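# Put the blue foam block, or the cardboard box, into the tote

## Task

Look for a blue foam block sitting on any shelf in the room. If one exists, move it into the tote near the door; if none exists, move the cardboard box into that tote instead. The placed item must lie wholly inside the tote with nothing sticking out past its rim, and it must stay there without the robot holding it. The robot must not topple or be left leaning, or the task fails.

## Robot and tools

ROBOT. A simulated Hello Robot Stretch 4 with one arm. It has an omni-wheel base, a lift that rides up a mast, a telescoping arm that reaches forward, a three-joint wrist (yaw, pitch, roll) and a two-finger gripper. It stands about 1.6 m tall, and no part of the base rim is more than 0.23 m from the base origin.

FRAMES. Base frame: origin on the floor below the base centre, x ahead, y to the robot's left, z up. hand_pose is reported in this frame. It marks the spot centred between the fingers, 0.015 m back from their tips, and its axes line up with the base frame when all wrist joints are zero. The printed value may be slightly wrong. The odometry frame is where the base frame was when the scene began. base_odometry heading grows to the left and wraps within -3.142..3.142. Because it comes only from wheel turns, wheel slip shows up as false travel.

execute_actions. Arguments: "actions", a list holding zero or one action, and optional "cameras" (names from head_camera, head_left_camera, head_right_camera, wrist_camera, all). If cameras is omitted, null or ["all"], every camera is returned; [] returns none. An empty actions list only reports state and images. An action may hold "base", "joints" or both, plus optional "pace" and "contact_limits". Alternatively it can be {"end_of_arm": "enable_torque"} on its own, which re-powers any wrist or gripper motor that shut off.
- base: exactly one key, a relative move measured from the base position in the most recent reported state. translate_m: metres straight ahead (+) or back (-), -2 to 2. strafe_m: metres sideways, left +, -2 to 2. rotate_rad: turn in place, counter-clockwise seen from above is +, -3.2 to 3.2.
- joints: absolute targets keyed by name. lift_m 0 to 1.2 m. arm_m 0 to 0.55 m of extension. wrist_yaw_rad -1.134 to 4.276: 0 points ahead, + swings left, 3.14 is folded back, and above 3.4 the arm may block it. wrist_pitch_rad -1.117 to 4.259: 0 is level, 1.57 points straight down. wrist_roll_rad -1.117 to 4.259: at 0 the fingers sit side by side at equal height; + turns the gripper clockwise when viewed from behind. gripper_m 0 to 0.08 m, the finger gap. A joint target beyond its range is clipped and the result notes it. Any other bad value or unknown key rejects the call, and nothing moves.
- pace: "slow", "default", "fast" or "max". Base top speeds are 0.1/0.3/0.4/0.6 m/s and 1/2/3/4 rad/s. With the lift above 0.2 m these get capped lower, down to 0.3 m/s and 1 rad/s at full height.
- contact_limits: only {"arm_m": value}, from 0 (gentlest) to 0.75 (firmest), default 0.5. If the arm meets resistance beyond that, it stops.
All motions in one action begin together. Any part not named may still be driving toward an earlier target.

wait: {"seconds": 0 to 10}. Sends nothing new and returns the same kind of report.
zoom_image: {"camera": name, "region": [x0, y0, x1, y1]} in pixels of that camera's latest full image, with (0,0) at the top left. The region may be at most 504x504.
read_manual: returns licence text only and moves nothing.
finished_scene: {"scene": n} ends the current scene for good and reports whether the goal was met. Finish only once the item rests in the tote on its own. A reply with no tool call ends the run.

RESULTS. base_status and joint_status give how each commanded motion ended. "done" means it reached the target; for the base it only means the wheels turned that far. "off_target" means it stopped short and may still be pushing. "contact_stop_at_<key>" means it met something, and that part may go slack. "limit_stop_at_<name>" means a built-in limit stopped it, for example own_body (self-collision) or tilt (leaning past 6 degrees; lift, arm and wheels go slack). "torque_fault" means a wrist or gripper motor shut off and went limp until enable_torque. on_its_own reports things that were not commanded; its "held at" value is the target a joint holds, not its position. If a call reports a stop, later motion, wait and finish calls in the same reply are skipped. lidar_m lists 12 distances in metres, one per 30-degree sector: the 1st is straight ahead, then counter-clockwise (4th left, 7th rear, 10th right). "-" means nothing seen or closer than 0.25 m. The lidar misses clear objects and thin legs. wrist_depth_mm is a 7x7 grid of median depths (100-2000 mm), read from the top left. turned_by_wheels versus turned_by_imu: a gap over about 0.1 rad signals a bump or slip. base_tilt is in degrees, forward and right positive. motor_effort is percent of maximum, with the peak in brackets; the wheel motors are positive for a right turn. A load in a level gripper shifts wrist_pitch effort away from 0.

GRIPPING. Command a gap smaller than the object's width to squeeze it. After closing, "off_target" usually means something is held. If gripper effort stays beyond about 50, the gripper motor shuts off and may drop the object.

CAMERAS. head_camera looks ahead and down from the mast top; turn the base to aim it. head_left_camera and head_right_camera are fisheyes beside it, angled steeper and showing the base and arm. wrist_camera looks along the fingers, with the fingertips near the bottom of its image. Calibration lines give K, distortion and T_world_to_cam, which maps base-frame points into the camera frame. Expect small errors, larger for the wrist camera.

CAUTIONS. The simulation keeps running while you compose a reply, and the robot holds its last command. To unfold the wrist at the start, send lift_m 0.4 with wrist_yaw_rad 0. Do not drive or turn with over 1 kg held and arm_m above 0.2, especially at fast paces. Avoid hard pushes or pulls with the gripper raised, tilting the gripper up while rolled, and pressing the gripper into things with base or arm moves. Also avoid dropping, slamming or knocking objects. Something may occasionally nudge a loose object.

Each tool is called after "Request:" as name([rows], argument=value, ...), one row to a line, values as JSON.

## Session

Request:
execute_actions(actions=[])

Scene clock: 0.00 s.
base_odometry: x=+0.000 y=+0.000 heading=+0.000 (m, m, rad; odometry frame)
turned_by_wheels: +0.000 (rad since the last result)
turned_by_imu: +0.000 (rad since the last result)
base_tilt: forward=+0.2 right=+0.2 (deg)
lidar_m: 1.18 1.15 1.05 0.78 0.74 0.81 1.14 1.41 1.27 0.94 0.90 0.96
base_status: not commanded
joint_positions: lift_m=+0.154 arm_m=+0.002 wrist_yaw_rad=+3.055 wrist_pitch_rad=-0.014 wrist_roll_rad=+0.011 gripper_m=+0.040
joint_status: not commanded
motor_effort: lift_m=+19 arm_m=+0 wrist_yaw_rad=+0 wrist_pitch_rad=-8 wrist_roll_rad=+1 gripper_m=+1 wheel_0=+0 wheel_1=+0 wheel_2=+0 (%)
hand_pose: x=-0.0310 y=+0.1054 z=+0.3346 quat_wxyz=(+0.043, +0.007, +0.005, +0.999) (m; base frame)
wrist_depth_mm: - 141 - 1464 1060 809 699 / - 128 - 1464 1060 809 676 / 106 141 238 1464 1042 798 683 / 138 151 1983 1397 1042 798 676 / 1863 1921 1983 1366 1025 788 668 / 1078 1160 152 1229 904 788 668 / 809 - - 904 121 - 654
pictures: head_camera, head_left_camera, head_right_camera, wrist_camera
Images, in order (width x height): head_camera 420x560, head_left_camera 420x672, head_right_camera 420x672, wrist_camera 616x392.

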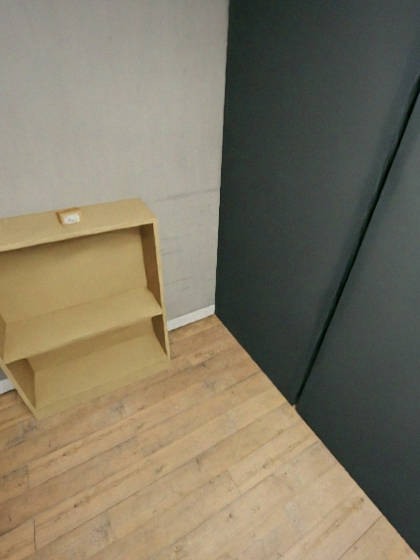

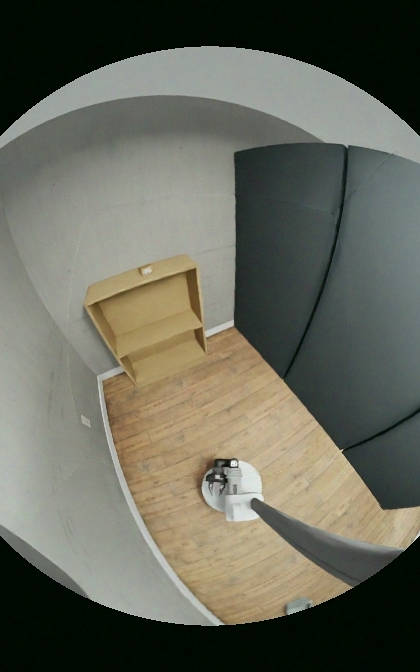

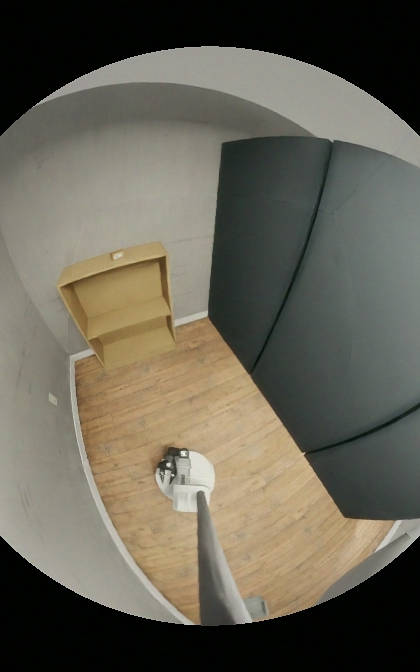

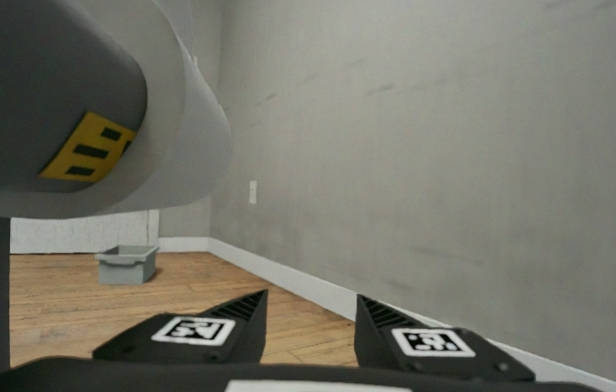

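Request:
zoom_image(camera="head_camera", region=[0, 180, 200, 430])

Request:
execute_actions([
  {"base":{"rotate_rad":-2.4},"pace":"fast"},
])

Region (0, 180, 200, 430) of head_camera's 420x560 image, scaled by 2.016, with more detail than that image has; it fills the left 403 columns of this view, and the rest is white.

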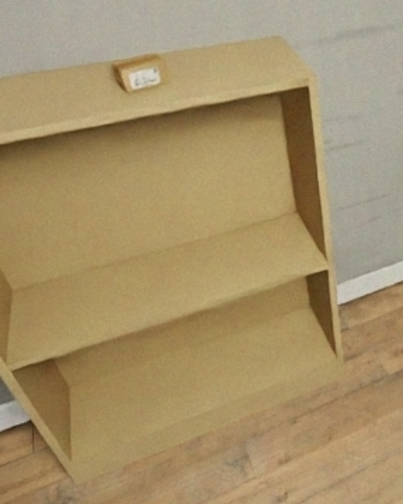

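Scene clock: 9.00 s.
base_odometry: x=+0.000 y=+0.000 heading=-2.400 (m, m, rad; odometry frame)
turned_by_wheels: -2.400 (rad since the last result)
turned_by_imu: -2.368 (rad since the last result)
base_tilt: forward=+0.2 right=+0.2 (deg)
lidar_m: 2.22 1.05 0.89 0.90 1.04 1.17 1.16 0.88 0.77 0.77 0.90 1.43
base_status: done
joint_positions: lift_m=+0.154 arm_m=+0.002 wrist_yaw_rad=+3.055 wrist_pitch_rad=-0.014 wrist_roll_rad=+0.011 gripper_m=+0.040
joint_status: not commanded
motor_effort: lift_m=+19(19) arm_m=+0(1) wrist_yaw_rad=+1(2) wrist_pitch_rad=-8(8) wrist_roll_rad=+1(1) gripper_m=-2(1) wheel_0=+1(9) wheel_1=+1(11) wheel_2=+1(9) (%)
hand_pose: x=-0.0309 y=+0.1054 z=+0.3346 quat_wxyz=(+0.043, +0.007, +0.005, +0.999) (m; base frame)
wrist_depth_mm: - 141 1661 1397 1366 1464 1430 / - 129 1499 1576 1464 1499 1397 / 106 141 238 1537 1499 1464 1397 / 138 151 1499 1576 1464 1464 1430 / 1042 1397 1661 1537 1430 1430 1430 / 991 1160 151 1255 1182 1308 1255 / 809 - - 891 121 - 917
pictures: head_camera, head_left_camera, head_right_camera, wrist_camera
camera_calibration (this result's frames):
wrist_camera: T_world_to_cam=[[0.0914295, 0.995409, 0.0283146, -0.117494], [-0.00809634, 0.0291758, -0.999542, 0.386544], [-0.995779, 0.0911583, 0.0107267, 0.109123], [0, 0, 0, 1]] pos_world=[0.122535, 0.0957294, 0.388523]
Images, in order (width x height): head_camera 420x560, head_left_camera 420x672, head_right_camera 420x672, wrist_camera 616x392.

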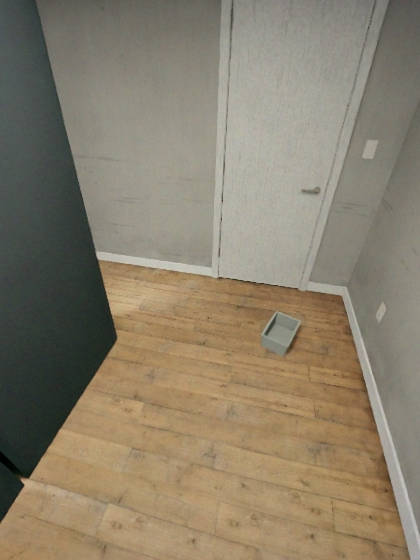

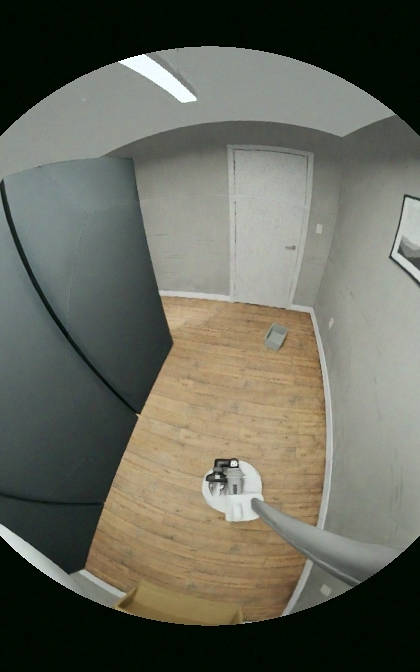

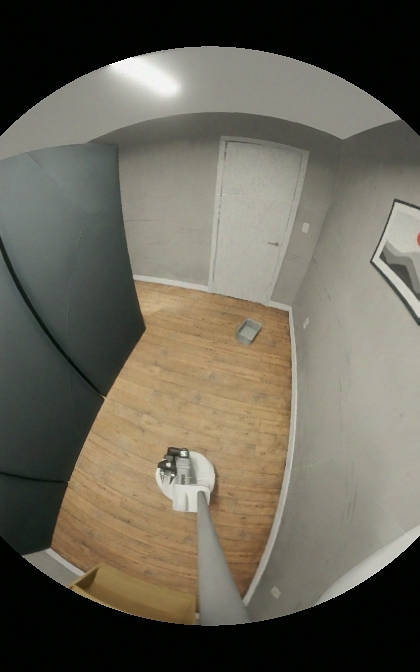

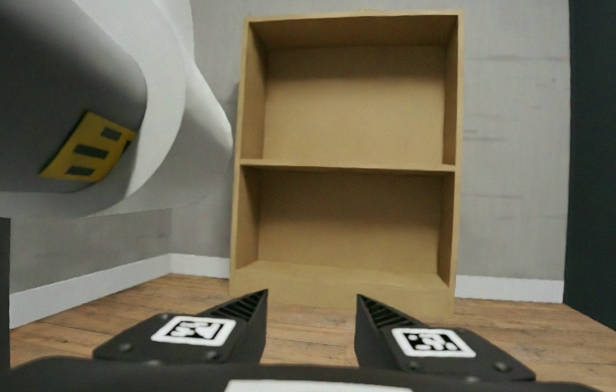

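Request:
execute_actions([
  {"base":{"translate_m":1.75},"pace":"fast"},
], cameras=[])

Request:
execute_actions([
  {"base":{"rotate_rad":1.6},"pace":"fast"},
], cameras=["head_camera","head_left_camera"])

Scene clock: 25.33 s.
base_odometry: x=-1.290 y=-1.183 heading=-2.400 (m, m, rad; odometry frame)
turned_by_wheels: +0.000 (rad since the last result)
turned_by_imu: +0.002 (rad since the last result)
base_tilt: forward=+0.2 right=+0.3 (deg)
lidar_m: 0.52 0.63 1.12 0.76 0.62 0.98 2.51 1.43 0.58 0.63 0.61 0.50
base_status: done
joint_positions: lift_m=+0.154 arm_m=+0.002 wrist_yaw_rad=+3.055 wrist_pitch_rad=-0.014 wrist_roll_rad=+0.011 gripper_m=+0.040
joint_status: not commanded
motor_effort: lift_m=+19(19) arm_m=-1(1) wrist_yaw_rad=+0(0) wrist_pitch_rad=-9(8) wrist_roll_rad=+0(1) gripper_m=-2(1) wheel_0=+1(5) wheel_1=+1(12) wheel_2=+0(11) (%)
hand_pose: x=-0.0309 y=+0.1054 z=+0.3346 quat_wxyz=(+0.043, +0.007, +0.005, +0.999) (m; base frame)
wrist_depth_mm: - 141 - - - 1255 759 / - 128 - - - 1229 741 / 106 140 236 - - 1205 732 / 138 151 - - - 1205 723 / 1537 1863 - - - 1160 715 / 1078 1160 152 1255 1182 1078 691 / 809 - - 891 121 - 676
pictures: none
No camera images: the call's "cameras" was empty. Leave "cameras" out to get every camera's image.

Scene clock: 27.07 s.
base_odometry: x=-1.290 y=-1.183 heading=-0.800 (m, m, rad; odometry frame)
turned_by_wheels: +1.600 (rad since the last result)
turned_by_imu: +1.579 (rad since the last result)
base_tilt: forward=+0.2 right=+0.1 (deg)
lidar_m: 0.74 0.61 1.01 2.35 1.37 0.57 0.59 0.63 0.51 0.55 0.67 1.16
base_status: done
joint_positions: lift_m=+0.154 arm_m=+0.003 wrist_yaw_rad=+3.055 wrist_pitch_rad=-0.014 wrist_roll_rad=+0.011 gripper_m=+0.040
joint_status: not commanded
motor_effort: lift_m=+19(19) arm_m=-1(1) wrist_yaw_rad=+0(1) wrist_pitch_rad=-8(7) wrist_roll_rad=+1(1) gripper_m=-1(1) wheel_0=-1(8) wheel_1=-1(7) wheel_2=+2(9) (%)
hand_pose: x=-0.0309 y=+0.1054 z=+0.3346 quat_wxyz=(+0.043, +0.007, +0.005, +0.999) (m; base frame)
wrist_depth_mm: - 141 1397 1366 1281 1205 1182 / - 128 1366 1308 1281 1255 1182 / 106 141 237 1336 1281 1205 1182 / 138 151 1366 1336 1281 1229 1138 / 741 991 1397 1308 1255 1205 1160 / 741 931 152 1229 1182 1182 1160 / 741 - - 691 121 - 904
pictures: head_camera, head_left_camera
Images, in order (width x height): head_camera 420x560, head_left_camera 420x672.

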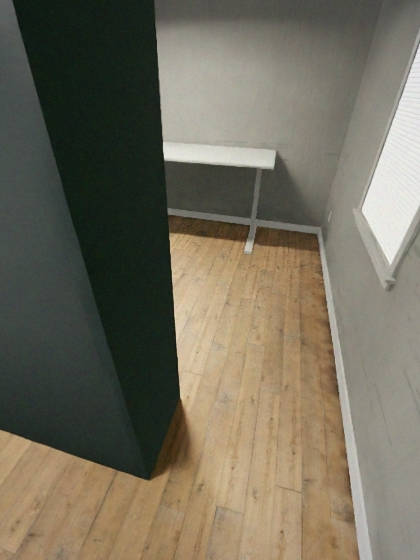

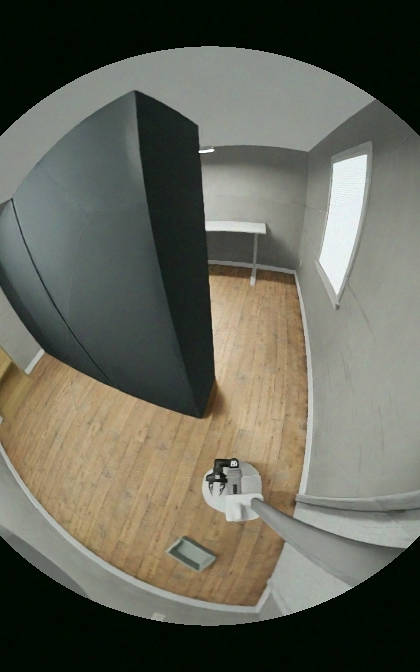

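Request:
execute_actions([
  {"base":{"rotate_rad":-0.3},"pace":"fast"},
], cameras=[])

Request:
execute_actions([
  {"base":{"translate_m":1.6},"pace":"fast"},
], cameras=[])

Request:
execute_actions([
  {"base":{"rotate_rad":1.9},"pace":"fast"},
], cameras=["head_camera","head_left_camera"])

Scene clock: 36.70 s.
base_odometry: x=-1.290 y=-1.183 heading=-1.100 (m, m, rad; odometry frame)
turned_by_wheels: -0.300 (rad since the last result)
turned_by_imu: -0.296 (rad since the last result)
base_tilt: forward=+0.1 right=+0.2 (deg)
lidar_m: 1.93 0.58 0.70 1.82 1.73 0.55 0.59 0.80 0.54 0.49 0.55 0.79
base_status: done
joint_positions: lift_m=+0.154 arm_m=+0.003 wrist_yaw_rad=+3.055 wrist_pitch_rad=-0.014 wrist_roll_rad=+0.011 gripper_m=+0.040
joint_status: not commanded
motor_effort: lift_m=+19(19) arm_m=+0(1) wrist_yaw_rad=+0(0) wrist_pitch_rad=-8(8) wrist_roll_rad=+1(1) gripper_m=-1(1) wheel_0=-1(5) wheel_1=-1(4) wheel_2=+0(6) (%)
hand_pose: x=-0.0309 y=+0.1054 z=+0.3346 quat_wxyz=(+0.043, +0.007, +0.005, +0.999) (m; base frame)
wrist_depth_mm: - 141 1336 1336 1366 1397 1430 / - 128 1308 1336 1366 1397 1464 / 106 141 237 1336 1397 1397 1430 / 138 151 1308 1308 1366 1397 1464 / 1060 1281 1308 1336 1366 1397 1430 / 991 1138 152 1255 1182 1336 1336 / 798 - - 668 121 - 904
pictures: none
No camera images: the call's "cameras" was empty. Leave "cameras" out to get every camera's image.

Scene clock: 42.00 s.
base_odometry: x=-0.564 y=-2.608 heading=-1.100 (m, m, rad; odometry frame)
turned_by_wheels: +0.000 (rad since the last result)
turned_by_imu: +0.002 (rad since the last result)
base_tilt: forward=+0.1 right=+0.2 (deg)
lidar_m: 1.12 1.14 1.53 2.39 0.90 0.73 2.20 0.78 0.53 0.47 0.52 0.69
base_status: done
joint_positions: lift_m=+0.154 arm_m=+0.003 wrist_yaw_rad=+3.055 wrist_pitch_rad=-0.014 wrist_roll_rad=+0.011 gripper_m=+0.040
joint_status: not commanded
motor_effort: lift_m=+19(19) arm_m=-1(1) wrist_yaw_rad=+0(0) wrist_pitch_rad=-8(8) wrist_roll_rad=+0(1) gripper_m=+1(1) wheel_0=+0(8) wheel_1=+1(5) wheel_2=+0(11) (%)
hand_pose: x=-0.0309 y=+0.1054 z=+0.3346 quat_wxyz=(+0.043, +0.007, +0.005, +0.999) (m; base frame)
wrist_depth_mm: - 141 - - 991 1160 1118 / - 128 - - 976 1281 1308 / 106 141 237 - 946 1008 1281 / 138 151 - - 946 1255 1281 / 1042 1618 - - 931 1255 1308 / 976 1160 152 1281 778 1060 1078 / 809 - - 878 121 - 809
pictures: none
No camera images: the call's "cameras" was empty. Leave "cameras" out to get every camera's image.

Scene clock: 43.87 s.
base_odometry: x=-0.563 y=-2.608 heading=+0.800 (m, m, rad; odometry frame)
turned_by_wheels: +1.900 (rad since the last result)
turned_by_imu: +1.875 (rad since the last result)
base_tilt: forward=+0.2 right=+0.2 (deg)
lidar_m: 1.17 0.73 0.90 0.99 0.54 0.47 0.49 0.62 1.24 1.13 1.34 2.38
base_status: done
joint_positions: lift_m=+0.154 arm_m=+0.003 wrist_yaw_rad=+3.055 wrist_pitch_rad=-0.014 wrist_roll_rad=+0.011 gripper_m=+0.040
joint_status: not commanded
motor_effort: lift_m=+19(19) arm_m=-1(1) wrist_yaw_rad=+0(1) wrist_pitch_rad=-8(8) wrist_roll_rad=+2(1) gripper_m=+0(0) wheel_0=-1(7) wheel_1=-1(10) wheel_2=+1(9) (%)
hand_pose: x=-0.0309 y=+0.1054 z=+0.3346 quat_wxyz=(+0.043, +0.007, +0.005, +0.999) (m; base frame)
wrist_depth_mm: - 141 691 654 621 585 559 / - 129 691 654 615 580 554 / 106 141 237 654 615 585 559 / 138 151 683 654 615 580 559 / 778 732 691 647 609 580 559 / 778 732 152 647 591 580 554 / 768 - - 640 121 - 544
pictures: head_camera, head_left_camera
Images, in order (width x height): head_camera 420x560, head_left_camera 420x672.

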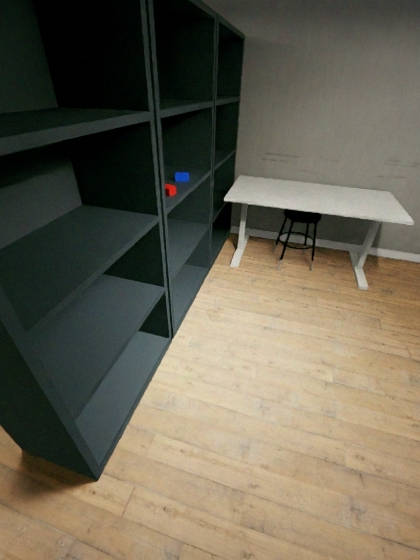

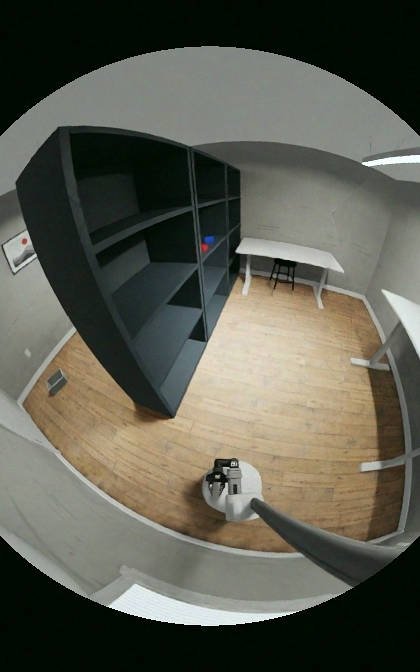

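Request:
execute_actions([
  {"base":{"rotate_rad":-0.33},"pace":"fast"},
], cameras=[])

Request:
execute_actions([
  {"base":{"translate_m":1.85},"pace":"fast"},
], cameras=[])

Request:
execute_actions([
  {"base":{"rotate_rad":1.63},"joints":{"lift_m":0.9},"pace":"fast"},
], cameras=["head_camera","head_left_camera"])

Scene clock: 65.73 s.
base_odometry: x=-0.564 y=-2.608 heading=+0.470 (m, m, rad; odometry frame)
turned_by_wheels: -0.330 (rad since the last result)
turned_by_imu: -0.325 (rad since the last result)
base_tilt: forward=+0.2 right=+0.2 (deg)
lidar_m: 2.38 0.89 0.72 2.12 0.74 0.51 0.47 0.50 0.74 1.11 1.16 1.56
base_status: done
joint_positions: lift_m=+0.154 arm_m=+0.003 wrist_yaw_rad=+3.055 wrist_pitch_rad=-0.014 wrist_roll_rad=+0.011 gripper_m=+0.040
joint_status: not commanded
motor_effort: lift_m=+19(19) arm_m=-1(1) wrist_yaw_rad=+0(1) wrist_pitch_rad=-8(8) wrist_roll_rad=+1(2) gripper_m=+0(0) wheel_0=+1(10) wheel_1=+0(14) wheel_2=-1(6) (%)
hand_pose: x=-0.0309 y=+0.1054 z=+0.3346 quat_wxyz=(+0.043, +0.007, +0.005, +0.999) (m; base frame)
wrist_depth_mm: - 141 654 676 683 691 715 / - 128 654 668 691 699 715 / 106 141 236 676 691 707 715 / 138 151 647 668 683 699 715 / 627 640 647 661 683 707 715 / 627 647 151 676 683 699 715 / 621 - - 668 121 - 699
pictures: none
No camera images: the call's "cameras" was empty. Leave "cameras" out to get every camera's image.

Scene clock: 71.63 s.
base_odometry: x=+1.085 y=-1.770 heading=+0.471 (m, m, rad; odometry frame)
turned_by_wheels: +0.000 (rad since the last result)
turned_by_imu: +0.002 (rad since the last result)
base_tilt: forward=+0.2 right=+0.3 (deg)
lidar_m: 0.55 0.56 0.65 0.61 0.64 0.89 2.37 1.62 1.13 1.09 0.83 0.58
base_status: done
joint_positions: lift_m=+0.154 arm_m=+0.003 wrist_yaw_rad=+3.055 wrist_pitch_rad=-0.014 wrist_roll_rad=+0.011 gripper_m=+0.040
joint_status: not commanded
motor_effort: lift_m=+19(19) arm_m=-1(1) wrist_yaw_rad=+0(1) wrist_pitch_rad=-8(8) wrist_roll_rad=+2(1) gripper_m=+0(1) wheel_0=+1(5) wheel_1=+1(12) wheel_2=+0(12) (%)
hand_pose: x=-0.0309 y=+0.1054 z=+0.3346 quat_wxyz=(+0.043, +0.007, +0.005, +0.999) (m; base frame)
wrist_depth_mm: - 141 - - - 1182 1008 / - 128 - - - 1537 1008 / 106 141 237 - - 1537 715 / 138 151 - - - 1537 691 / - - - - 1921 1537 699 / 1060 1138 152 1255 1160 1060 699 / 798 - - 891 121 - 691
pictures: none
No camera images: the call's "cameras" was empty. Leave "cameras" out to get every camera's image.

Scene clock: 74.57 s.
base_odometry: x=+1.085 y=-1.770 heading=+2.100 (m, m, rad; odometry frame)
turned_by_wheels: +1.630 (rad since the last result)
turned_by_imu: +1.608 (rad since the last result)
base_tilt: forward=+0.2 right=+0.2 (deg)
lidar_m: 0.58 0.65 0.98 2.32 1.48 1.10 1.11 0.77 0.57 0.53 0.58 0.65
base_status: done
joint_positions: lift_m=+0.900 arm_m=+0.003 wrist_yaw_rad=+3.055 wrist_pitch_rad=-0.014 wrist_roll_rad=+0.011 gripper_m=+0.040
joint_status: all done
motor_effort: lift_m=+22(24) arm_m=-1(1) wrist_yaw_rad=+0(1) wrist_pitch_rad=-8(8) wrist_roll_rad=+1(2) gripper_m=-1(1) wheel_0=+0(7) wheel_1=-1(7) wheel_2=+0(9) (%)
hand_pose: x=-0.0309 y=+0.1054 z=+1.0809 quat_wxyz=(+0.043, +0.007, +0.005, +0.999) (m; base frame)
wrist_depth_mm: - 141 - - - - - / - 128 - - - - - / 106 141 236 - - - - / 138 151 - - - - - / - - - - 1756 1863 - / 1863 - 152 - - - - / 1921 - - - 121 - -
pictures: head_camera, head_left_camera
Images, in order (width x height): head_camera 420x560, head_left_camera 420x672.

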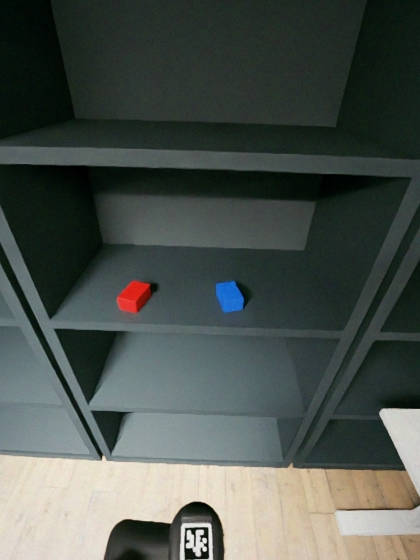

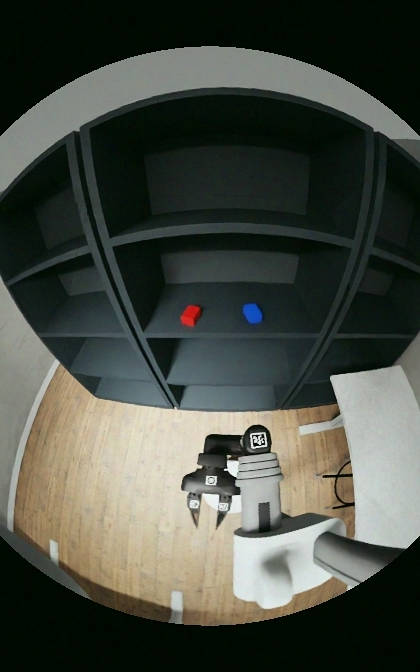

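Request:
execute_actions([
  {"joints":{"lift_m":0.85,"wrist_yaw_rad":0,"gripper_m":0.08,"arm_m":0.15},"pace":"fast"},
], cameras=["head_camera","wrist_camera"])

Scene clock: 87.13 s.
base_odometry: x=+1.085 y=-1.770 heading=+2.100 (m, m, rad; odometry frame)
turned_by_wheels: +0.000 (rad since the last result)
turned_by_imu: +0.000 (rad since the last result)
base_tilt: forward=+0.2 right=+0.2 (deg)
lidar_m: 0.60 0.66 0.96 2.34 1.46 1.09 1.09 0.77 0.57 0.53 0.59 0.64
base_status: not commanded
joint_positions: lift_m=+0.850 arm_m=+0.149 wrist_yaw_rad=+0.000 wrist_pitch_rad=-0.013 wrist_roll_rad=+0.011 gripper_m=+0.080
joint_status: all done
motor_effort: lift_m=+16(18) arm_m=+7(8) wrist_yaw_rad=-1(3) wrist_pitch_rad=-9(8) wrist_roll_rad=+1(1) gripper_m=+2(4) wheel_0=+0(0) wheel_1=-1(1) wheel_2=-1(1) (%)
hand_pose: x=+0.5323 y=-0.0874 z=+1.0313 quat_wxyz=(+1.000, +0.005, -0.007, +0.000) (m; base frame)
wrist_depth_mm: 640 732 732 715 707 668 508 / 647 732 732 715 699 699 500 / 661 741 723 715 715 691 496 / 668 741 732 715 707 699 492 / 342 459 517 342 597 609 466 / 279 277 268 281 286 296 298 / - - 149 266 263 - -
pictures: head_camera, wrist_camera
camera_calibration (this result's frames):
wrist_camera: T_world_to_cam=[[-0.00501816, -0.999586, 0.0283147, -0.119764], [0.0104039, -0.0283658, -0.999543, 1.07823], [0.999933, -0.00472128, 0.0105419, -0.390434], [0, 0, 0, 1]] pos_world=[0.378589, -0.0909733, 1.08525]
Images, in order (width x height): head_camera 420x560, wrist_camera 616x392.

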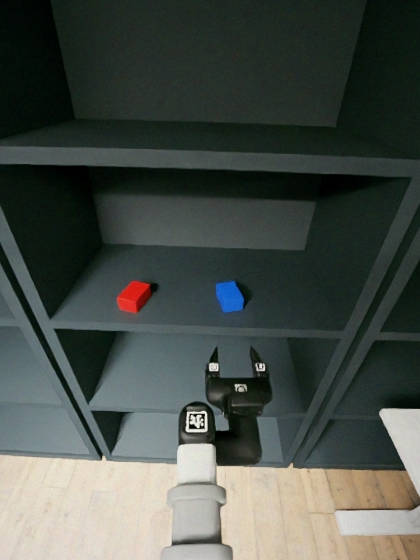

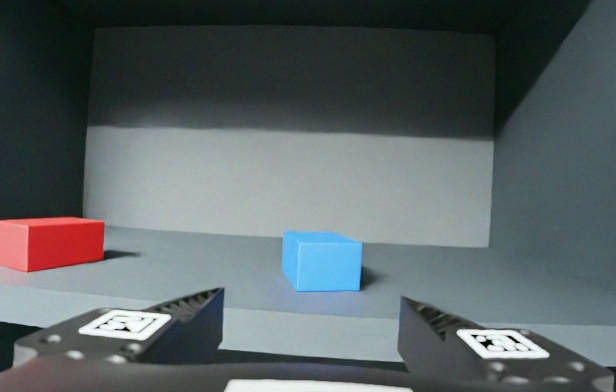

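Request:
execute_actions([
  {"base":{"rotate_rad":0.2},"joints":{"lift_m":0.875}},
], cameras=[])

Request:
execute_actions([
  {"base":{"strafe_m":-0.165},"joints":{"wrist_pitch_rad":0.2}},
], cameras=["head_camera","wrist_camera"])

Scene clock: 112.57 s.
base_odometry: x=+1.085 y=-1.770 heading=+2.300 (m, m, rad; odometry frame)
turned_by_wheels: +0.200 (rad since the last result)
turned_by_imu: +0.197 (rad since the last result)
base_tilt: forward=+0.2 right=+0.2 (deg)
lidar_m: 0.61 0.75 1.27 2.32 1.23 1.10 1.90 0.66 0.56 0.53 0.65 0.62
base_status: done
joint_positions: lift_m=+0.875 arm_m=+0.149 wrist_yaw_rad=+0.000 wrist_pitch_rad=-0.013 wrist_roll_rad=+0.011 gripper_m=+0.080
joint_status: all done
motor_effort: lift_m=+22(25) arm_m=+7(7) wrist_yaw_rad=+0(1) wrist_pitch_rad=-9(8) wrist_roll_rad=+1(1) gripper_m=+1(3) wheel_0=-1(5) wheel_1=-1(3) wheel_2=+1(5) (%)
hand_pose: x=+0.5323 y=-0.0874 z=+1.0558 quat_wxyz=(+1.000, +0.005, -0.007, +0.000) (m; base frame)
wrist_depth_mm: 445 580 707 691 668 634 615 / 455 591 768 732 691 654 621 / 459 597 778 741 699 647 615 / 469 603 788 741 691 654 627 / 449 530 569 715 683 654 621 / 342 347 291 359 364 296 379 / - - 150 273 254 - -
pictures: none
No camera images: the call's "cameras" was empty. Leave "cameras" out to get every camera's image.

Scene clock: 114.37 s.
base_odometry: x=+1.208 y=-1.660 heading=+2.300 (m, m, rad; odometry frame)
turned_by_wheels: +0.000 (rad since the last result)
turned_by_imu: +0.000 (rad since the last result)
base_tilt: forward=+0.2 right=+0.2 (deg)
lidar_m: 0.57 0.66 1.18 2.51 1.31 1.15 0.86 0.49 0.39 0.38 0.45 0.58
base_status: done
joint_positions: lift_m=+0.875 arm_m=+0.149 wrist_yaw_rad=+0.000 wrist_pitch_rad=+0.202 wrist_roll_rad=+0.011 gripper_m=+0.080
joint_status: all done
motor_effort: lift_m=+22(22) arm_m=+7(7) wrist_yaw_rad=+0(0) wrist_pitch_rad=-7(9) wrist_roll_rad=+1(1) gripper_m=+2(2) wheel_0=-1(9) wheel_1=-1(6) wheel_2=+0(1) (%)
hand_pose: x=+0.5280 y=-0.0874 z=+1.0102 quat_wxyz=(+0.995, +0.005, +0.101, -0.001) (m; base frame)
wrist_depth_mm: 597 715 683 634 597 564 535 / 603 741 699 654 615 580 549 / 591 759 723 676 634 597 559 / 349 402 421 294 466 496 496 / 293 272 258 265 272 278 285 / 647 741 246 238 220 206 200 / - - 150 768 707 - -
pictures: head_camera, wrist_camera
camera_calibration (this result's frames):
wrist_camera: T_world_to_cam=[[0.000860653, -0.999585, 0.0287891, -0.122835], [-0.203886, -0.0283598, -0.978584, 1.1491], [0.978994, -0.00502745, -0.203825, -0.158291], [0, 0, 0, 1]] pos_world=[0.389357, -0.0909919, 1.09577]
Images, in order (width x height): head_camera 420x560, wrist_camera 616x392.

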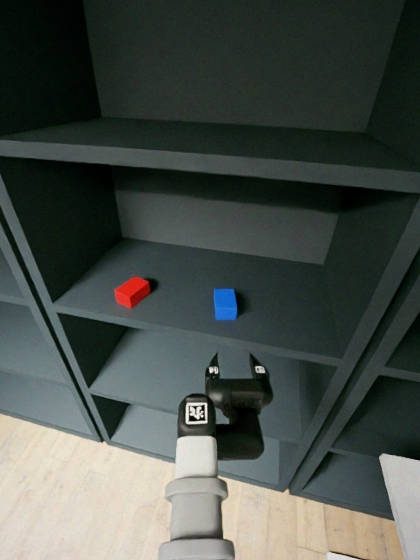

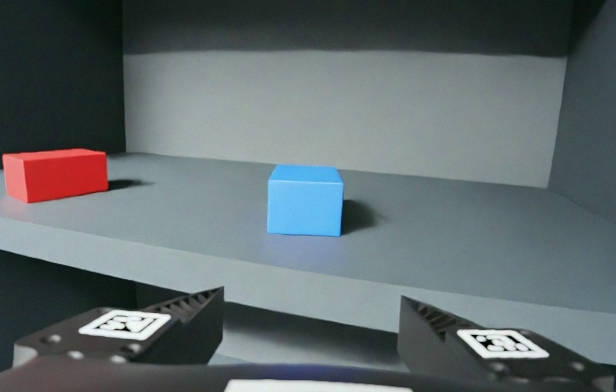

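Request:
execute_actions([
  {"joints":{"lift_m":0.892,"arm_m":0.22}},
], cameras=["wrist_camera"])

Request:
execute_actions([
  {"joints":{"arm_m":0.335},"pace":"slow","contact_limits":{"arm_m":0.2}},
], cameras=["head_camera","wrist_camera"])

Scene clock: 124.83 s.
base_odometry: x=+1.208 y=-1.660 heading=+2.300 (m, m, rad; odometry frame)
turned_by_wheels: +0.000 (rad since the last result)
turned_by_imu: +0.000 (rad since the last result)
base_tilt: forward=+0.1 right=+0.2 (deg)
lidar_m: 0.57 0.68 1.21 2.48 1.30 1.17 0.88 0.46 0.39 0.39 0.47 0.57
base_status: not commanded
joint_positions: lift_m=+0.892 arm_m=+0.219 wrist_yaw_rad=+0.000 wrist_pitch_rad=+0.203 wrist_roll_rad=+0.011 gripper_m=+0.080
joint_status: all done
motor_effort: lift_m=+22(24) arm_m=+8(8) wrist_yaw_rad=+0(0) wrist_pitch_rad=-8(8) wrist_roll_rad=+1(1) gripper_m=+2(0) wheel_0=-1(1) wheel_1=-1(1) wheel_2=+0(0) (%)
hand_pose: x=+0.5979 y=-0.0874 z=+1.0271 quat_wxyz=(+0.995, +0.005, +0.101, +0.000) (m; base frame)
wrist_depth_mm: 580 654 615 580 535 508 484 / 585 668 627 591 554 521 492 / 597 691 647 609 569 535 512 / 347 469 492 517 544 535 517 / 278 287 294 229 317 325 330 / 213 216 193 220 222 226 226 / - - 150 179 170 - -
pictures: wrist_camera
camera_calibration (this result's frames):
wrist_camera: T_world_to_cam=[[0.00104846, -0.999585, 0.0287889, -0.123457], [-0.204075, -0.0283969, -0.978543, 1.18001], [0.978955, -0.00484915, -0.20402, -0.223034], [0, 0, 0, 1]] pos_world=[0.45928, -0.0909792, 1.11274]
Images, in order (width x height): wrist_camera 616x392.

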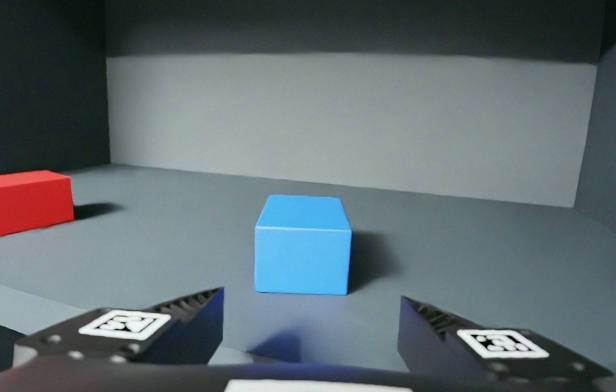

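Scene clock: 127.27 s.
base_odometry: x=+1.208 y=-1.660 heading=+2.300 (m, m, rad; odometry frame)
turned_by_wheels: +0.000 (rad since the last result)
turned_by_imu: +0.000 (rad since the last result)
base_tilt: forward=+0.2 right=+0.2 (deg)
lidar_m: 0.57 0.66 1.18 2.49 1.31 1.17 0.87 0.48 0.41 0.40 0.45 0.57
base_status: not commanded
joint_positions: lift_m=+0.892 arm_m=+0.334 wrist_yaw_rad=+0.000 wrist_pitch_rad=+0.203 wrist_roll_rad=+0.011 gripper_m=+0.080
joint_status: all done
motor_effort: lift_m=+23(22) arm_m=+8(8) wrist_yaw_rad=+0(0) wrist_pitch_rad=-8(7) wrist_roll_rad=+3(1) gripper_m=+0(1) wheel_0=-1(1) wheel_1=-1(1) wheel_2=+0(0) (%)
contact_limits: arm_m 0.2
hand_pose: x=+0.7128 y=-0.0874 z=+1.0271 quat_wxyz=(+0.995, +0.005, +0.101, -0.001) (m; base frame)
wrist_depth_mm: 549 535 504 469 439 413 392 / 559 554 512 480 452 424 402 / 569 574 535 496 462 436 415 / 449 469 492 500 469 445 427 / 277 289 294 186 317 324 327 / 208 215 131 132 151 224 225 / - - 115 115 116 - -
pictures: head_camera, wrist_camera
camera_calibration (this result's frames):
wrist_camera: T_world_to_cam=[[0.0009291, -0.999585, 0.0287891, -0.123518], [-0.204079, -0.0283727, -0.978543, 1.20347], [0.978954, -0.00496608, -0.20402, -0.3356], [0, 0, 0, 1]] pos_world=[0.574255, -0.0909875, 1.11274]
Images, in order (width x height): head_camera 420x560, wrist_camera 616x392.

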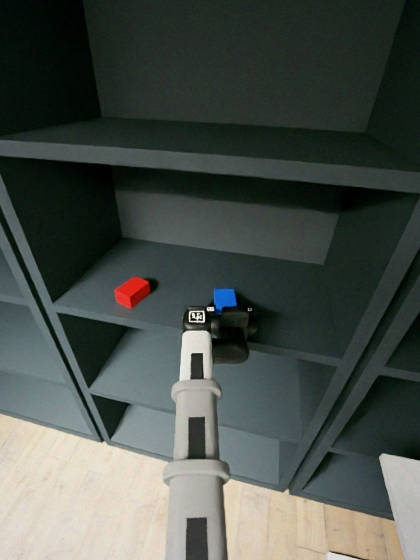

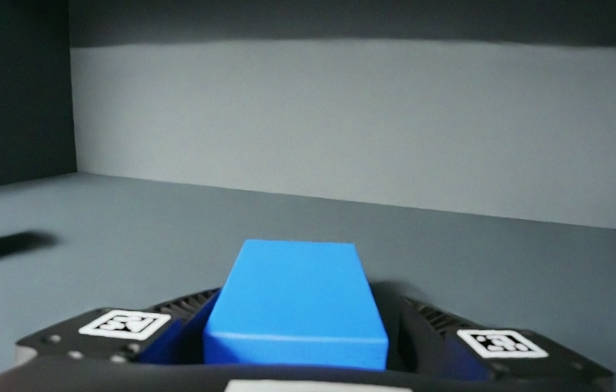

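Request:
execute_actions([
  {"joints":{"gripper_m":0.04}},
], cameras=[])

Request:
execute_actions([
  {"joints":{"lift_m":0.93}},
], cameras=[])

Request:
execute_actions([
  {"joints":{"arm_m":0.0}},
], cameras=["wrist_camera"])

Request:
execute_actions([
  {"base":{"rotate_rad":1.36}},
], cameras=["head_camera","wrist_camera"])

Scene clock: 137.50 s.
base_odometry: x=+1.208 y=-1.660 heading=+2.300 (m, m, rad; odometry frame)
turned_by_wheels: +0.000 (rad since the last result)
turned_by_imu: +0.000 (rad since the last result)
base_tilt: forward=+0.2 right=+0.3 (deg)
lidar_m: 0.57 0.69 1.20 2.50 1.29 1.18 0.87 0.47 0.40 0.38 0.46 0.56
base_status: not commanded
joint_positions: lift_m=+0.892 arm_m=+0.334 wrist_yaw_rad=+0.000 wrist_pitch_rad=+0.203 wrist_roll_rad=+0.011 gripper_m=+0.058
joint_status: gripper_m off_target (ended at +0.058, target +0.040)
on_its_own: gripper_m is held at +0.053, not at your +0.040, by its contact guard: the fingers met something
motor_effort: lift_m=+22(22) arm_m=+8(7) wrist_yaw_rad=+0(0) wrist_pitch_rad=-8(8) wrist_roll_rad=+1(1) gripper_m=-37(41) wheel_0=-1(1) wheel_1=-1(1) wheel_2=+0(0) (%)
hand_pose: x=+0.7128 y=-0.0874 z=+1.0271 quat_wxyz=(+0.995, +0.005, +0.101, -0.001) (m; base frame)
wrist_depth_mm: 549 535 496 469 439 410 392 / 559 549 517 477 452 424 404 / 569 569 530 496 466 436 418 / 449 466 492 500 469 442 427 / 276 287 296 186 315 322 329 / 199 212 133 132 142 224 225 / - - 114 114 114 - -
pictures: none
No camera images: the call's "cameras" was empty. Leave "cameras" out to get every camera's image.

Scene clock: 138.50 s.
base_odometry: x=+1.208 y=-1.660 heading=+2.300 (m, m, rad; odometry frame)
turned_by_wheels: +0.000 (rad since the last result)
turned_by_imu: +0.000 (rad since the last result)
base_tilt: forward=+0.2 right=+0.2 (deg)
lidar_m: 0.55 0.66 1.16 2.49 1.31 1.16 0.85 0.48 0.41 0.38 0.46 0.56
base_status: not commanded
joint_positions: lift_m=+0.930 arm_m=+0.334 wrist_yaw_rad=+0.000 wrist_pitch_rad=+0.203 wrist_roll_rad=+0.011 gripper_m=+0.058
joint_status: all done
on_its_own: gripper_m is held at +0.053, not at your +0.040, by its contact guard: the fingers met something
motor_effort: lift_m=+23(25) arm_m=+8(8) wrist_yaw_rad=+0(0) wrist_pitch_rad=-8(9) wrist_roll_rad=+1(1) gripper_m=-37(36) wheel_0=-1(1) wheel_1=-1(1) wheel_2=+0(0) (%)
hand_pose: x=+0.7128 y=-0.0874 z=+1.0650 quat_wxyz=(+0.995, +0.005, +0.101, -0.001) (m; base frame)
wrist_depth_mm: 544 539 500 469 439 410 397 / 559 554 517 484 452 424 402 / 574 569 535 496 469 436 415 / 539 569 549 512 480 449 430 / 366 384 394 186 421 430 433 / 266 282 133 132 142 300 300 / - - 114 114 114 - -
pictures: none
No camera images: the call's "cameras" was empty. Leave "cameras" out to get every camera's image.

Scene clock: 140.60 s.
base_odometry: x=+1.208 y=-1.660 heading=+2.300 (m, m, rad; odometry frame)
turned_by_wheels: +0.000 (rad since the last result)
turned_by_imu: +0.000 (rad since the last result)
base_tilt: forward=+0.2 right=+0.2 (deg)
lidar_m: 0.58 0.67 1.18 2.50 1.32 1.16 0.85 0.49 0.40 0.39 0.46 0.57
base_status: not commanded
joint_positions: lift_m=+0.930 arm_m=+0.004 wrist_yaw_rad=+0.000 wrist_pitch_rad=+0.203 wrist_roll_rad=+0.011 gripper_m=+0.058
joint_status: all done
joint sent to its limit — the command would take arm_m past its lower limit, so that joint was sent only as far as its limit.
on_its_own: gripper_m is held at +0.053, not at your +0.040, by its contact guard: the fingers met something
motor_effort: lift_m=+22(23) arm_m=-8(4) wrist_yaw_rad=+1(1) wrist_pitch_rad=-9(9) wrist_roll_rad=+2(2) gripper_m=-36(37) wheel_0=-1(1) wheel_1=-1(1) wheel_2=+0(0) (%)
hand_pose: x=+0.3830 y=-0.0874 z=+1.0650 quat_wxyz=(+0.995, +0.005, +0.101, -0.001) (m; base frame)
wrist_depth_mm: 634 809 820 768 723 683 525 / 640 842 842 798 741 707 500 / 654 854 878 820 778 723 484 / 609 530 661 699 723 676 469 / 654 455 430 186 430 439 407 / 691 854 133 132 142 347 330 / - - 114 114 114 - -
pictures: wrist_camera
camera_calibration (this result's frames):
wrist_camera: T_world_to_cam=[[0.00080694, -0.999585, 0.028789, -0.124284], [-0.204669, -0.0283446, -0.978421, 1.1733], [0.978831, -0.0051027, -0.204607, -0.00427308], [0, 0, 0, 1]] pos_world=[0.244422, -0.0909972, 1.15069]
Images, in order (width x height): wrist_camera 616x392.

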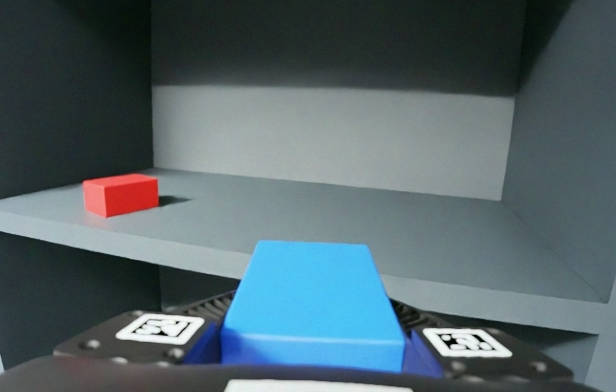

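Scene clock: 142.60 s.
base_odometry: x=+1.208 y=-1.660 heading=-2.623 (m, m, rad; odometry frame)
turned_by_wheels: +1.360 (rad since the last result)
turned_by_imu: +1.342 (rad since the last result)
base_tilt: forward=+0.2 right=+0.3 (deg)
lidar_m: 2.50 1.53 1.16 1.83 0.56 0.41 0.36 0.44 0.60 0.57 0.63 0.87
base_status: done
joint_positions: lift_m=+0.930 arm_m=+0.004 wrist_yaw_rad=+0.000 wrist_pitch_rad=+0.203 wrist_roll_rad=+0.011 gripper_m=+0.058
joint_status: not commanded
on_its_own: gripper_m is held at +0.053, not at your +0.040, by its contact guard: the fingers met something
motor_effort: lift_m=+22(22) arm_m=-8(8) wrist_yaw_rad=-1(1) wrist_pitch_rad=-9(9) wrist_roll_rad=+1(2) gripper_m=-38(38) wheel_0=-2(7) wheel_1=-2(6) wheel_2=+0(9) (%)
hand_pose: x=+0.3830 y=-0.0874 z=+1.0650 quat_wxyz=(+0.995, +0.005, +0.101, +0.000) (m; base frame)
wrist_depth_mm: - - - - - - 1008 / - - - - - - 1182 / - - - - - 1229 1229 / - - - - - 1281 991 / - - - 186 - 1308 1281 / - - 133 132 142 1255 1205 / - - 114 114 114 - -
pictures: head_camera, wrist_camera
camera_calibration (this result's frames):
wrist_camera: T_world_to_cam=[[0.00110513, -0.999585, 0.0287879, -0.124336], [-0.204661, -0.0284046, -0.978421, 1.17335], [0.978832, -0.00481047, -0.204608, -0.00427441], [0, 0, 0, 1]] pos_world=[0.244461, -0.0909765, 1.15074]
Images, in order (width x height): head_camera 420x560, wrist_camera 616x392.

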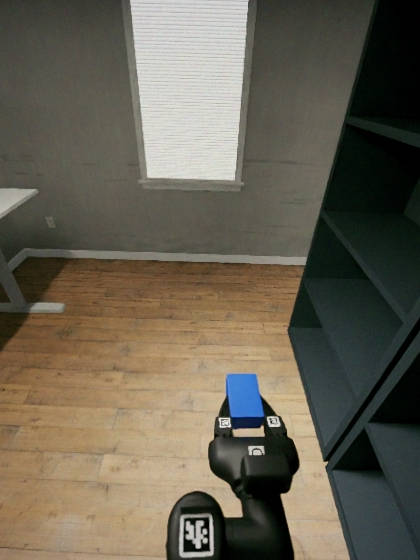

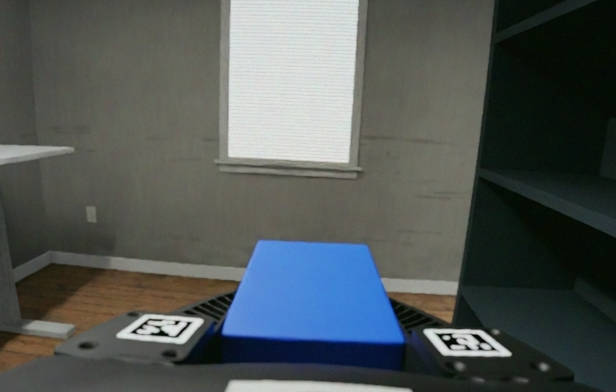

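Request:
execute_actions([
  {"base":{"translate_m":2.0},"joints":{"wrist_pitch_rad":1.5,"lift_m":0.5},"pace":"fast"},
], cameras=[])

Request:
execute_actions([
  {"base":{"rotate_rad":-1.59},"pace":"fast"},
], cameras=["head_camera","head_left_camera"])

Scene clock: 161.63 s.
base_odometry: x=-0.529 y=-2.651 heading=-2.623 (m, m, rad; odometry frame)
turned_by_wheels: +0.000 (rad since the last result)
turned_by_imu: +0.002 (rad since the last result)
base_tilt: forward=+0.2 right=+0.2 (deg)
lidar_m: 0.50 0.54 0.84 1.04 1.09 1.55 2.45 0.97 0.81 1.76 0.72 0.53
base_status: done
joint_positions: lift_m=+0.500 arm_m=+0.004 wrist_yaw_rad=+0.000 wrist_pitch_rad=+1.500 wrist_roll_rad=+0.011 gripper_m=+0.058
joint_status: all done
on_its_own: gripper_m is held at +0.053, not at your +0.040, by its contact guard: the fingers met something
motor_effort: lift_m=+16(21) arm_m=-7(8) wrist_yaw_rad=+0(1) wrist_pitch_rad=+0(6) wrist_roll_rad=+1(0) gripper_m=-39(38) wheel_0=+1(5) wheel_1=+1(4) wheel_2=+1(11) (%)
hand_pose: x=+0.1896 y=-0.0874 z=+0.4663 quat_wxyz=(+0.732, +0.004, +0.682, -0.004) (m; base frame)
wrist_depth_mm: 627 634 627 627 597 564 544 / 621 627 627 627 621 621 621 / 621 615 621 621 615 615 615 / 621 615 609 615 609 609 609 / 615 609 407 186 603 609 597 / 609 399 133 132 142 603 597 / - - 114 114 114 - -
pictures: none
No camera images: the call's "cameras" was empty. Leave "cameras" out to get every camera's image.

Scene clock: 163.37 s.
base_odometry: x=-0.529 y=-2.651 heading=+2.070 (m, m, rad; odometry frame)
turned_by_wheels: -1.590 (rad since the last result)
turned_by_imu: -1.569 (rad since the last result)
base_tilt: forward=+0.2 right=+0.2 (deg)
lidar_m: 1.91 0.76 0.51 0.49 0.55 0.81 1.06 1.10 1.51 2.38 0.99 0.80
base_status: done
joint_positions: lift_m=+0.500 arm_m=+0.004 wrist_yaw_rad=+0.000 wrist_pitch_rad=+1.500 wrist_roll_rad=+0.011 gripper_m=+0.058
joint_status: not commanded
on_its_own: gripper_m is held at +0.053, not at your +0.040, by its contact guard: the fingers met something
motor_effort: lift_m=+16(16) arm_m=-7(7) wrist_yaw_rad=+0(1) wrist_pitch_rad=-1(1) wrist_roll_rad=+2(1) gripper_m=-37(37) wheel_0=+0(9) wheel_1=-1(10) wheel_2=-2(9) (%)
hand_pose: x=+0.1896 y=-0.0874 z=+0.4663 quat_wxyz=(+0.732, +0.004, +0.682, -0.004) (m; base frame)
wrist_depth_mm: 634 634 627 634 627 627 621 / 634 627 627 627 621 621 615 / 621 627 621 621 615 615 609 / 615 609 609 609 609 609 603 / 609 609 407 186 609 603 603 / 603 397 133 132 142 597 603 / - - 114 114 114 - -
pictures: head_camera, head_left_camera
Images, in order (width x height): head_camera 420x560, head_left_camera 420x672.

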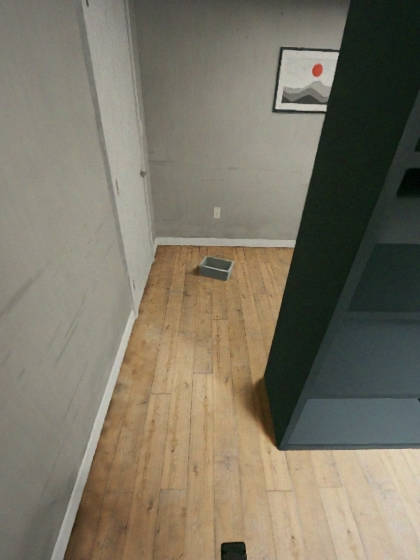

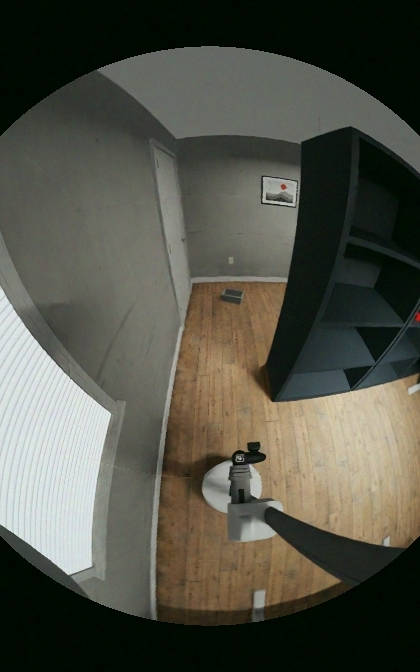

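Request:
execute_actions([
  {"base":{"translate_m":1.8},"joints":{"arm_m":0.15},"pace":"fast"},
], cameras=["head_camera","wrist_camera"])

Scene clock: 176.10 s.
base_odometry: x=-1.391 y=-1.070 heading=+2.070 (m, m, rad; odometry frame)
turned_by_wheels: +0.000 (rad since the last result)
turned_by_imu: +0.001 (rad since the last result)
base_tilt: forward=+0.2 right=+0.2 (deg)
lidar_m: 0.59 0.64 0.45 0.45 0.51 0.72 2.38 0.73 0.87 2.73 1.50 0.48
base_status: done
joint_positions: lift_m=+0.500 arm_m=+0.149 wrist_yaw_rad=+0.000 wrist_pitch_rad=+1.500 wrist_roll_rad=+0.011 gripper_m=+0.058
joint_status: all done
on_its_own: gripper_m is held at +0.053, not at your +0.040, by its contact guard: the fingers met something
motor_effort: lift_m=+16(16) arm_m=+7(9) wrist_yaw_rad=+0(1) wrist_pitch_rad=+0(2) wrist_roll_rad=+1(2) gripper_m=-35(38) wheel_0=-2(9) wheel_1=-1(9) wheel_2=+0(11) (%)
hand_pose: x=+0.3346 y=-0.0874 z=+0.4663 quat_wxyz=(+0.732, +0.004, +0.682, -0.004) (m; base frame)
wrist_depth_mm: 634 634 621 627 559 621 627 / 627 621 634 615 621 564 621 / 621 615 615 615 615 609 609 / 621 615 615 615 609 603 609 / 609 603 609 186 609 603 603 / 609 603 133 132 142 597 591 / - - 114 114 114 - -
pictures: head_camera, wrist_camera
camera_calibration (this result's frames):
wrist_camera: T_world_to_cam=[[0.0280778, -0.999582, 0.0068972, -0.1059], [-0.997306, -0.0284803, -0.0675974, 0.41815], [0.0677655, -0.00498064, -0.997689, 0.595202], [0, 0, 0, 1]] pos_world=[0.379663, -0.0909823, 0.622823]
Images, in order (width x height): head_camera 420x560, wrist_camera 616x392.

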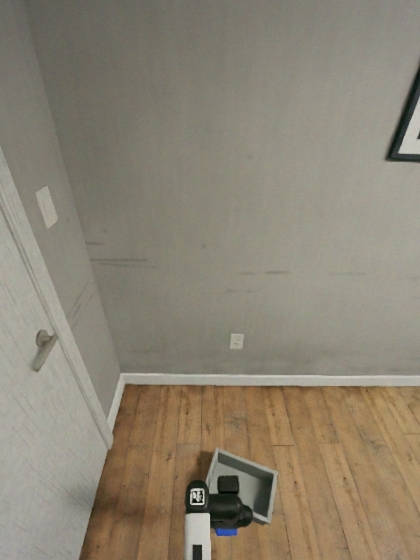

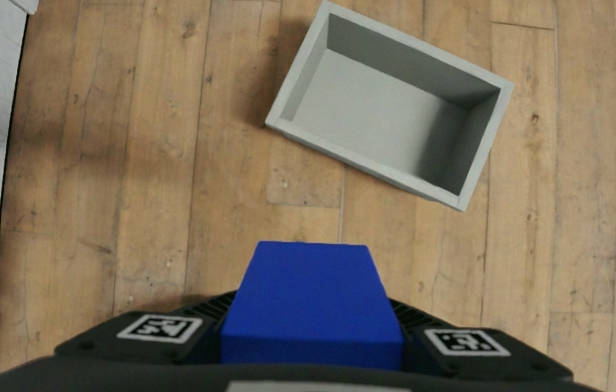

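Request:
execute_actions([
  {"base":{"rotate_rad":-0.216},"joints":{"arm_m":0.39,"wrist_pitch_rad":1.57,"lift_m":0.3}},
], cameras=["head_camera","wrist_camera"])

Scene clock: 202.50 s.
base_odometry: x=-1.391 y=-1.070 heading=+1.854 (m, m, rad; odometry frame)
turned_by_wheels: -0.216 (rad since the last result)
turned_by_imu: -0.213 (rad since the last result)
base_tilt: forward=+0.2 right=+0.2 (deg)
lidar_m: 0.49 0.76 0.51 0.45 0.44 0.58 1.16 0.78 0.74 1.45 1.99 0.47
base_status: done
joint_positions: lift_m=+0.300 arm_m=+0.389 wrist_yaw_rad=+0.000 wrist_pitch_rad=+1.570 wrist_roll_rad=+0.011 gripper_m=+0.058
joint_status: all done
on_its_own: gripper_m is held at +0.053, not at your +0.040, by its contact guard: the fingers met something
motor_effort: lift_m=+15(14) arm_m=+8(8) wrist_yaw_rad=+0(1) wrist_pitch_rad=+0(4) wrist_roll_rad=+1(1) gripper_m=-38(38) wheel_0=-1(4) wheel_1=+0(9) wheel_2=+0(6) (%)
hand_pose: x=+0.5598 y=-0.0874 z=+0.2658 quat_wxyz=(+0.707, +0.004, +0.707, -0.004) (m; base frame)
wrist_depth_mm: 413 410 410 404 404 402 404 / 407 410 407 404 404 404 402 / 410 343 377 338 375 402 402 / 413 342 404 402 402 327 402 / 415 351 407 186 404 404 404 / 413 312 133 132 142 410 404 / - - 114 115 114 - -
pictures: head_camera, wrist_camera
camera_calibration (this result's frames):
wrist_camera: T_world_to_cam=[[0.0285918, -0.999579, 0.00493275, -0.110606], [-0.999589, -0.0285821, 0.00201557, 0.611906], [-0.00187373, -0.00498835, -0.999986, 0.419555], [0, 0, 0, 1]] pos_world=[0.615604, -0.0909771, 0.418861]
Images, in order (width x height): head_camera 420x560, wrist_camera 616x392.

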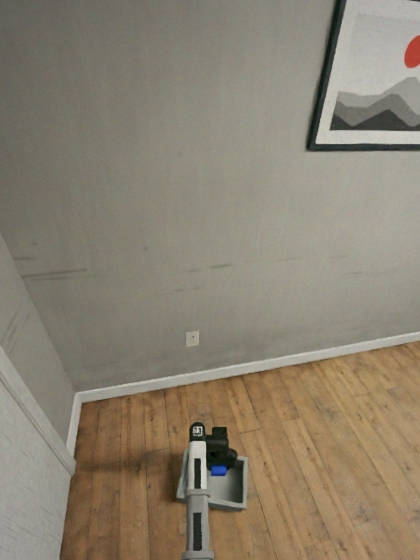

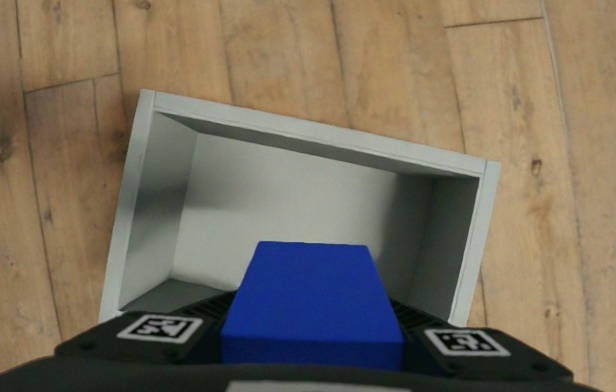

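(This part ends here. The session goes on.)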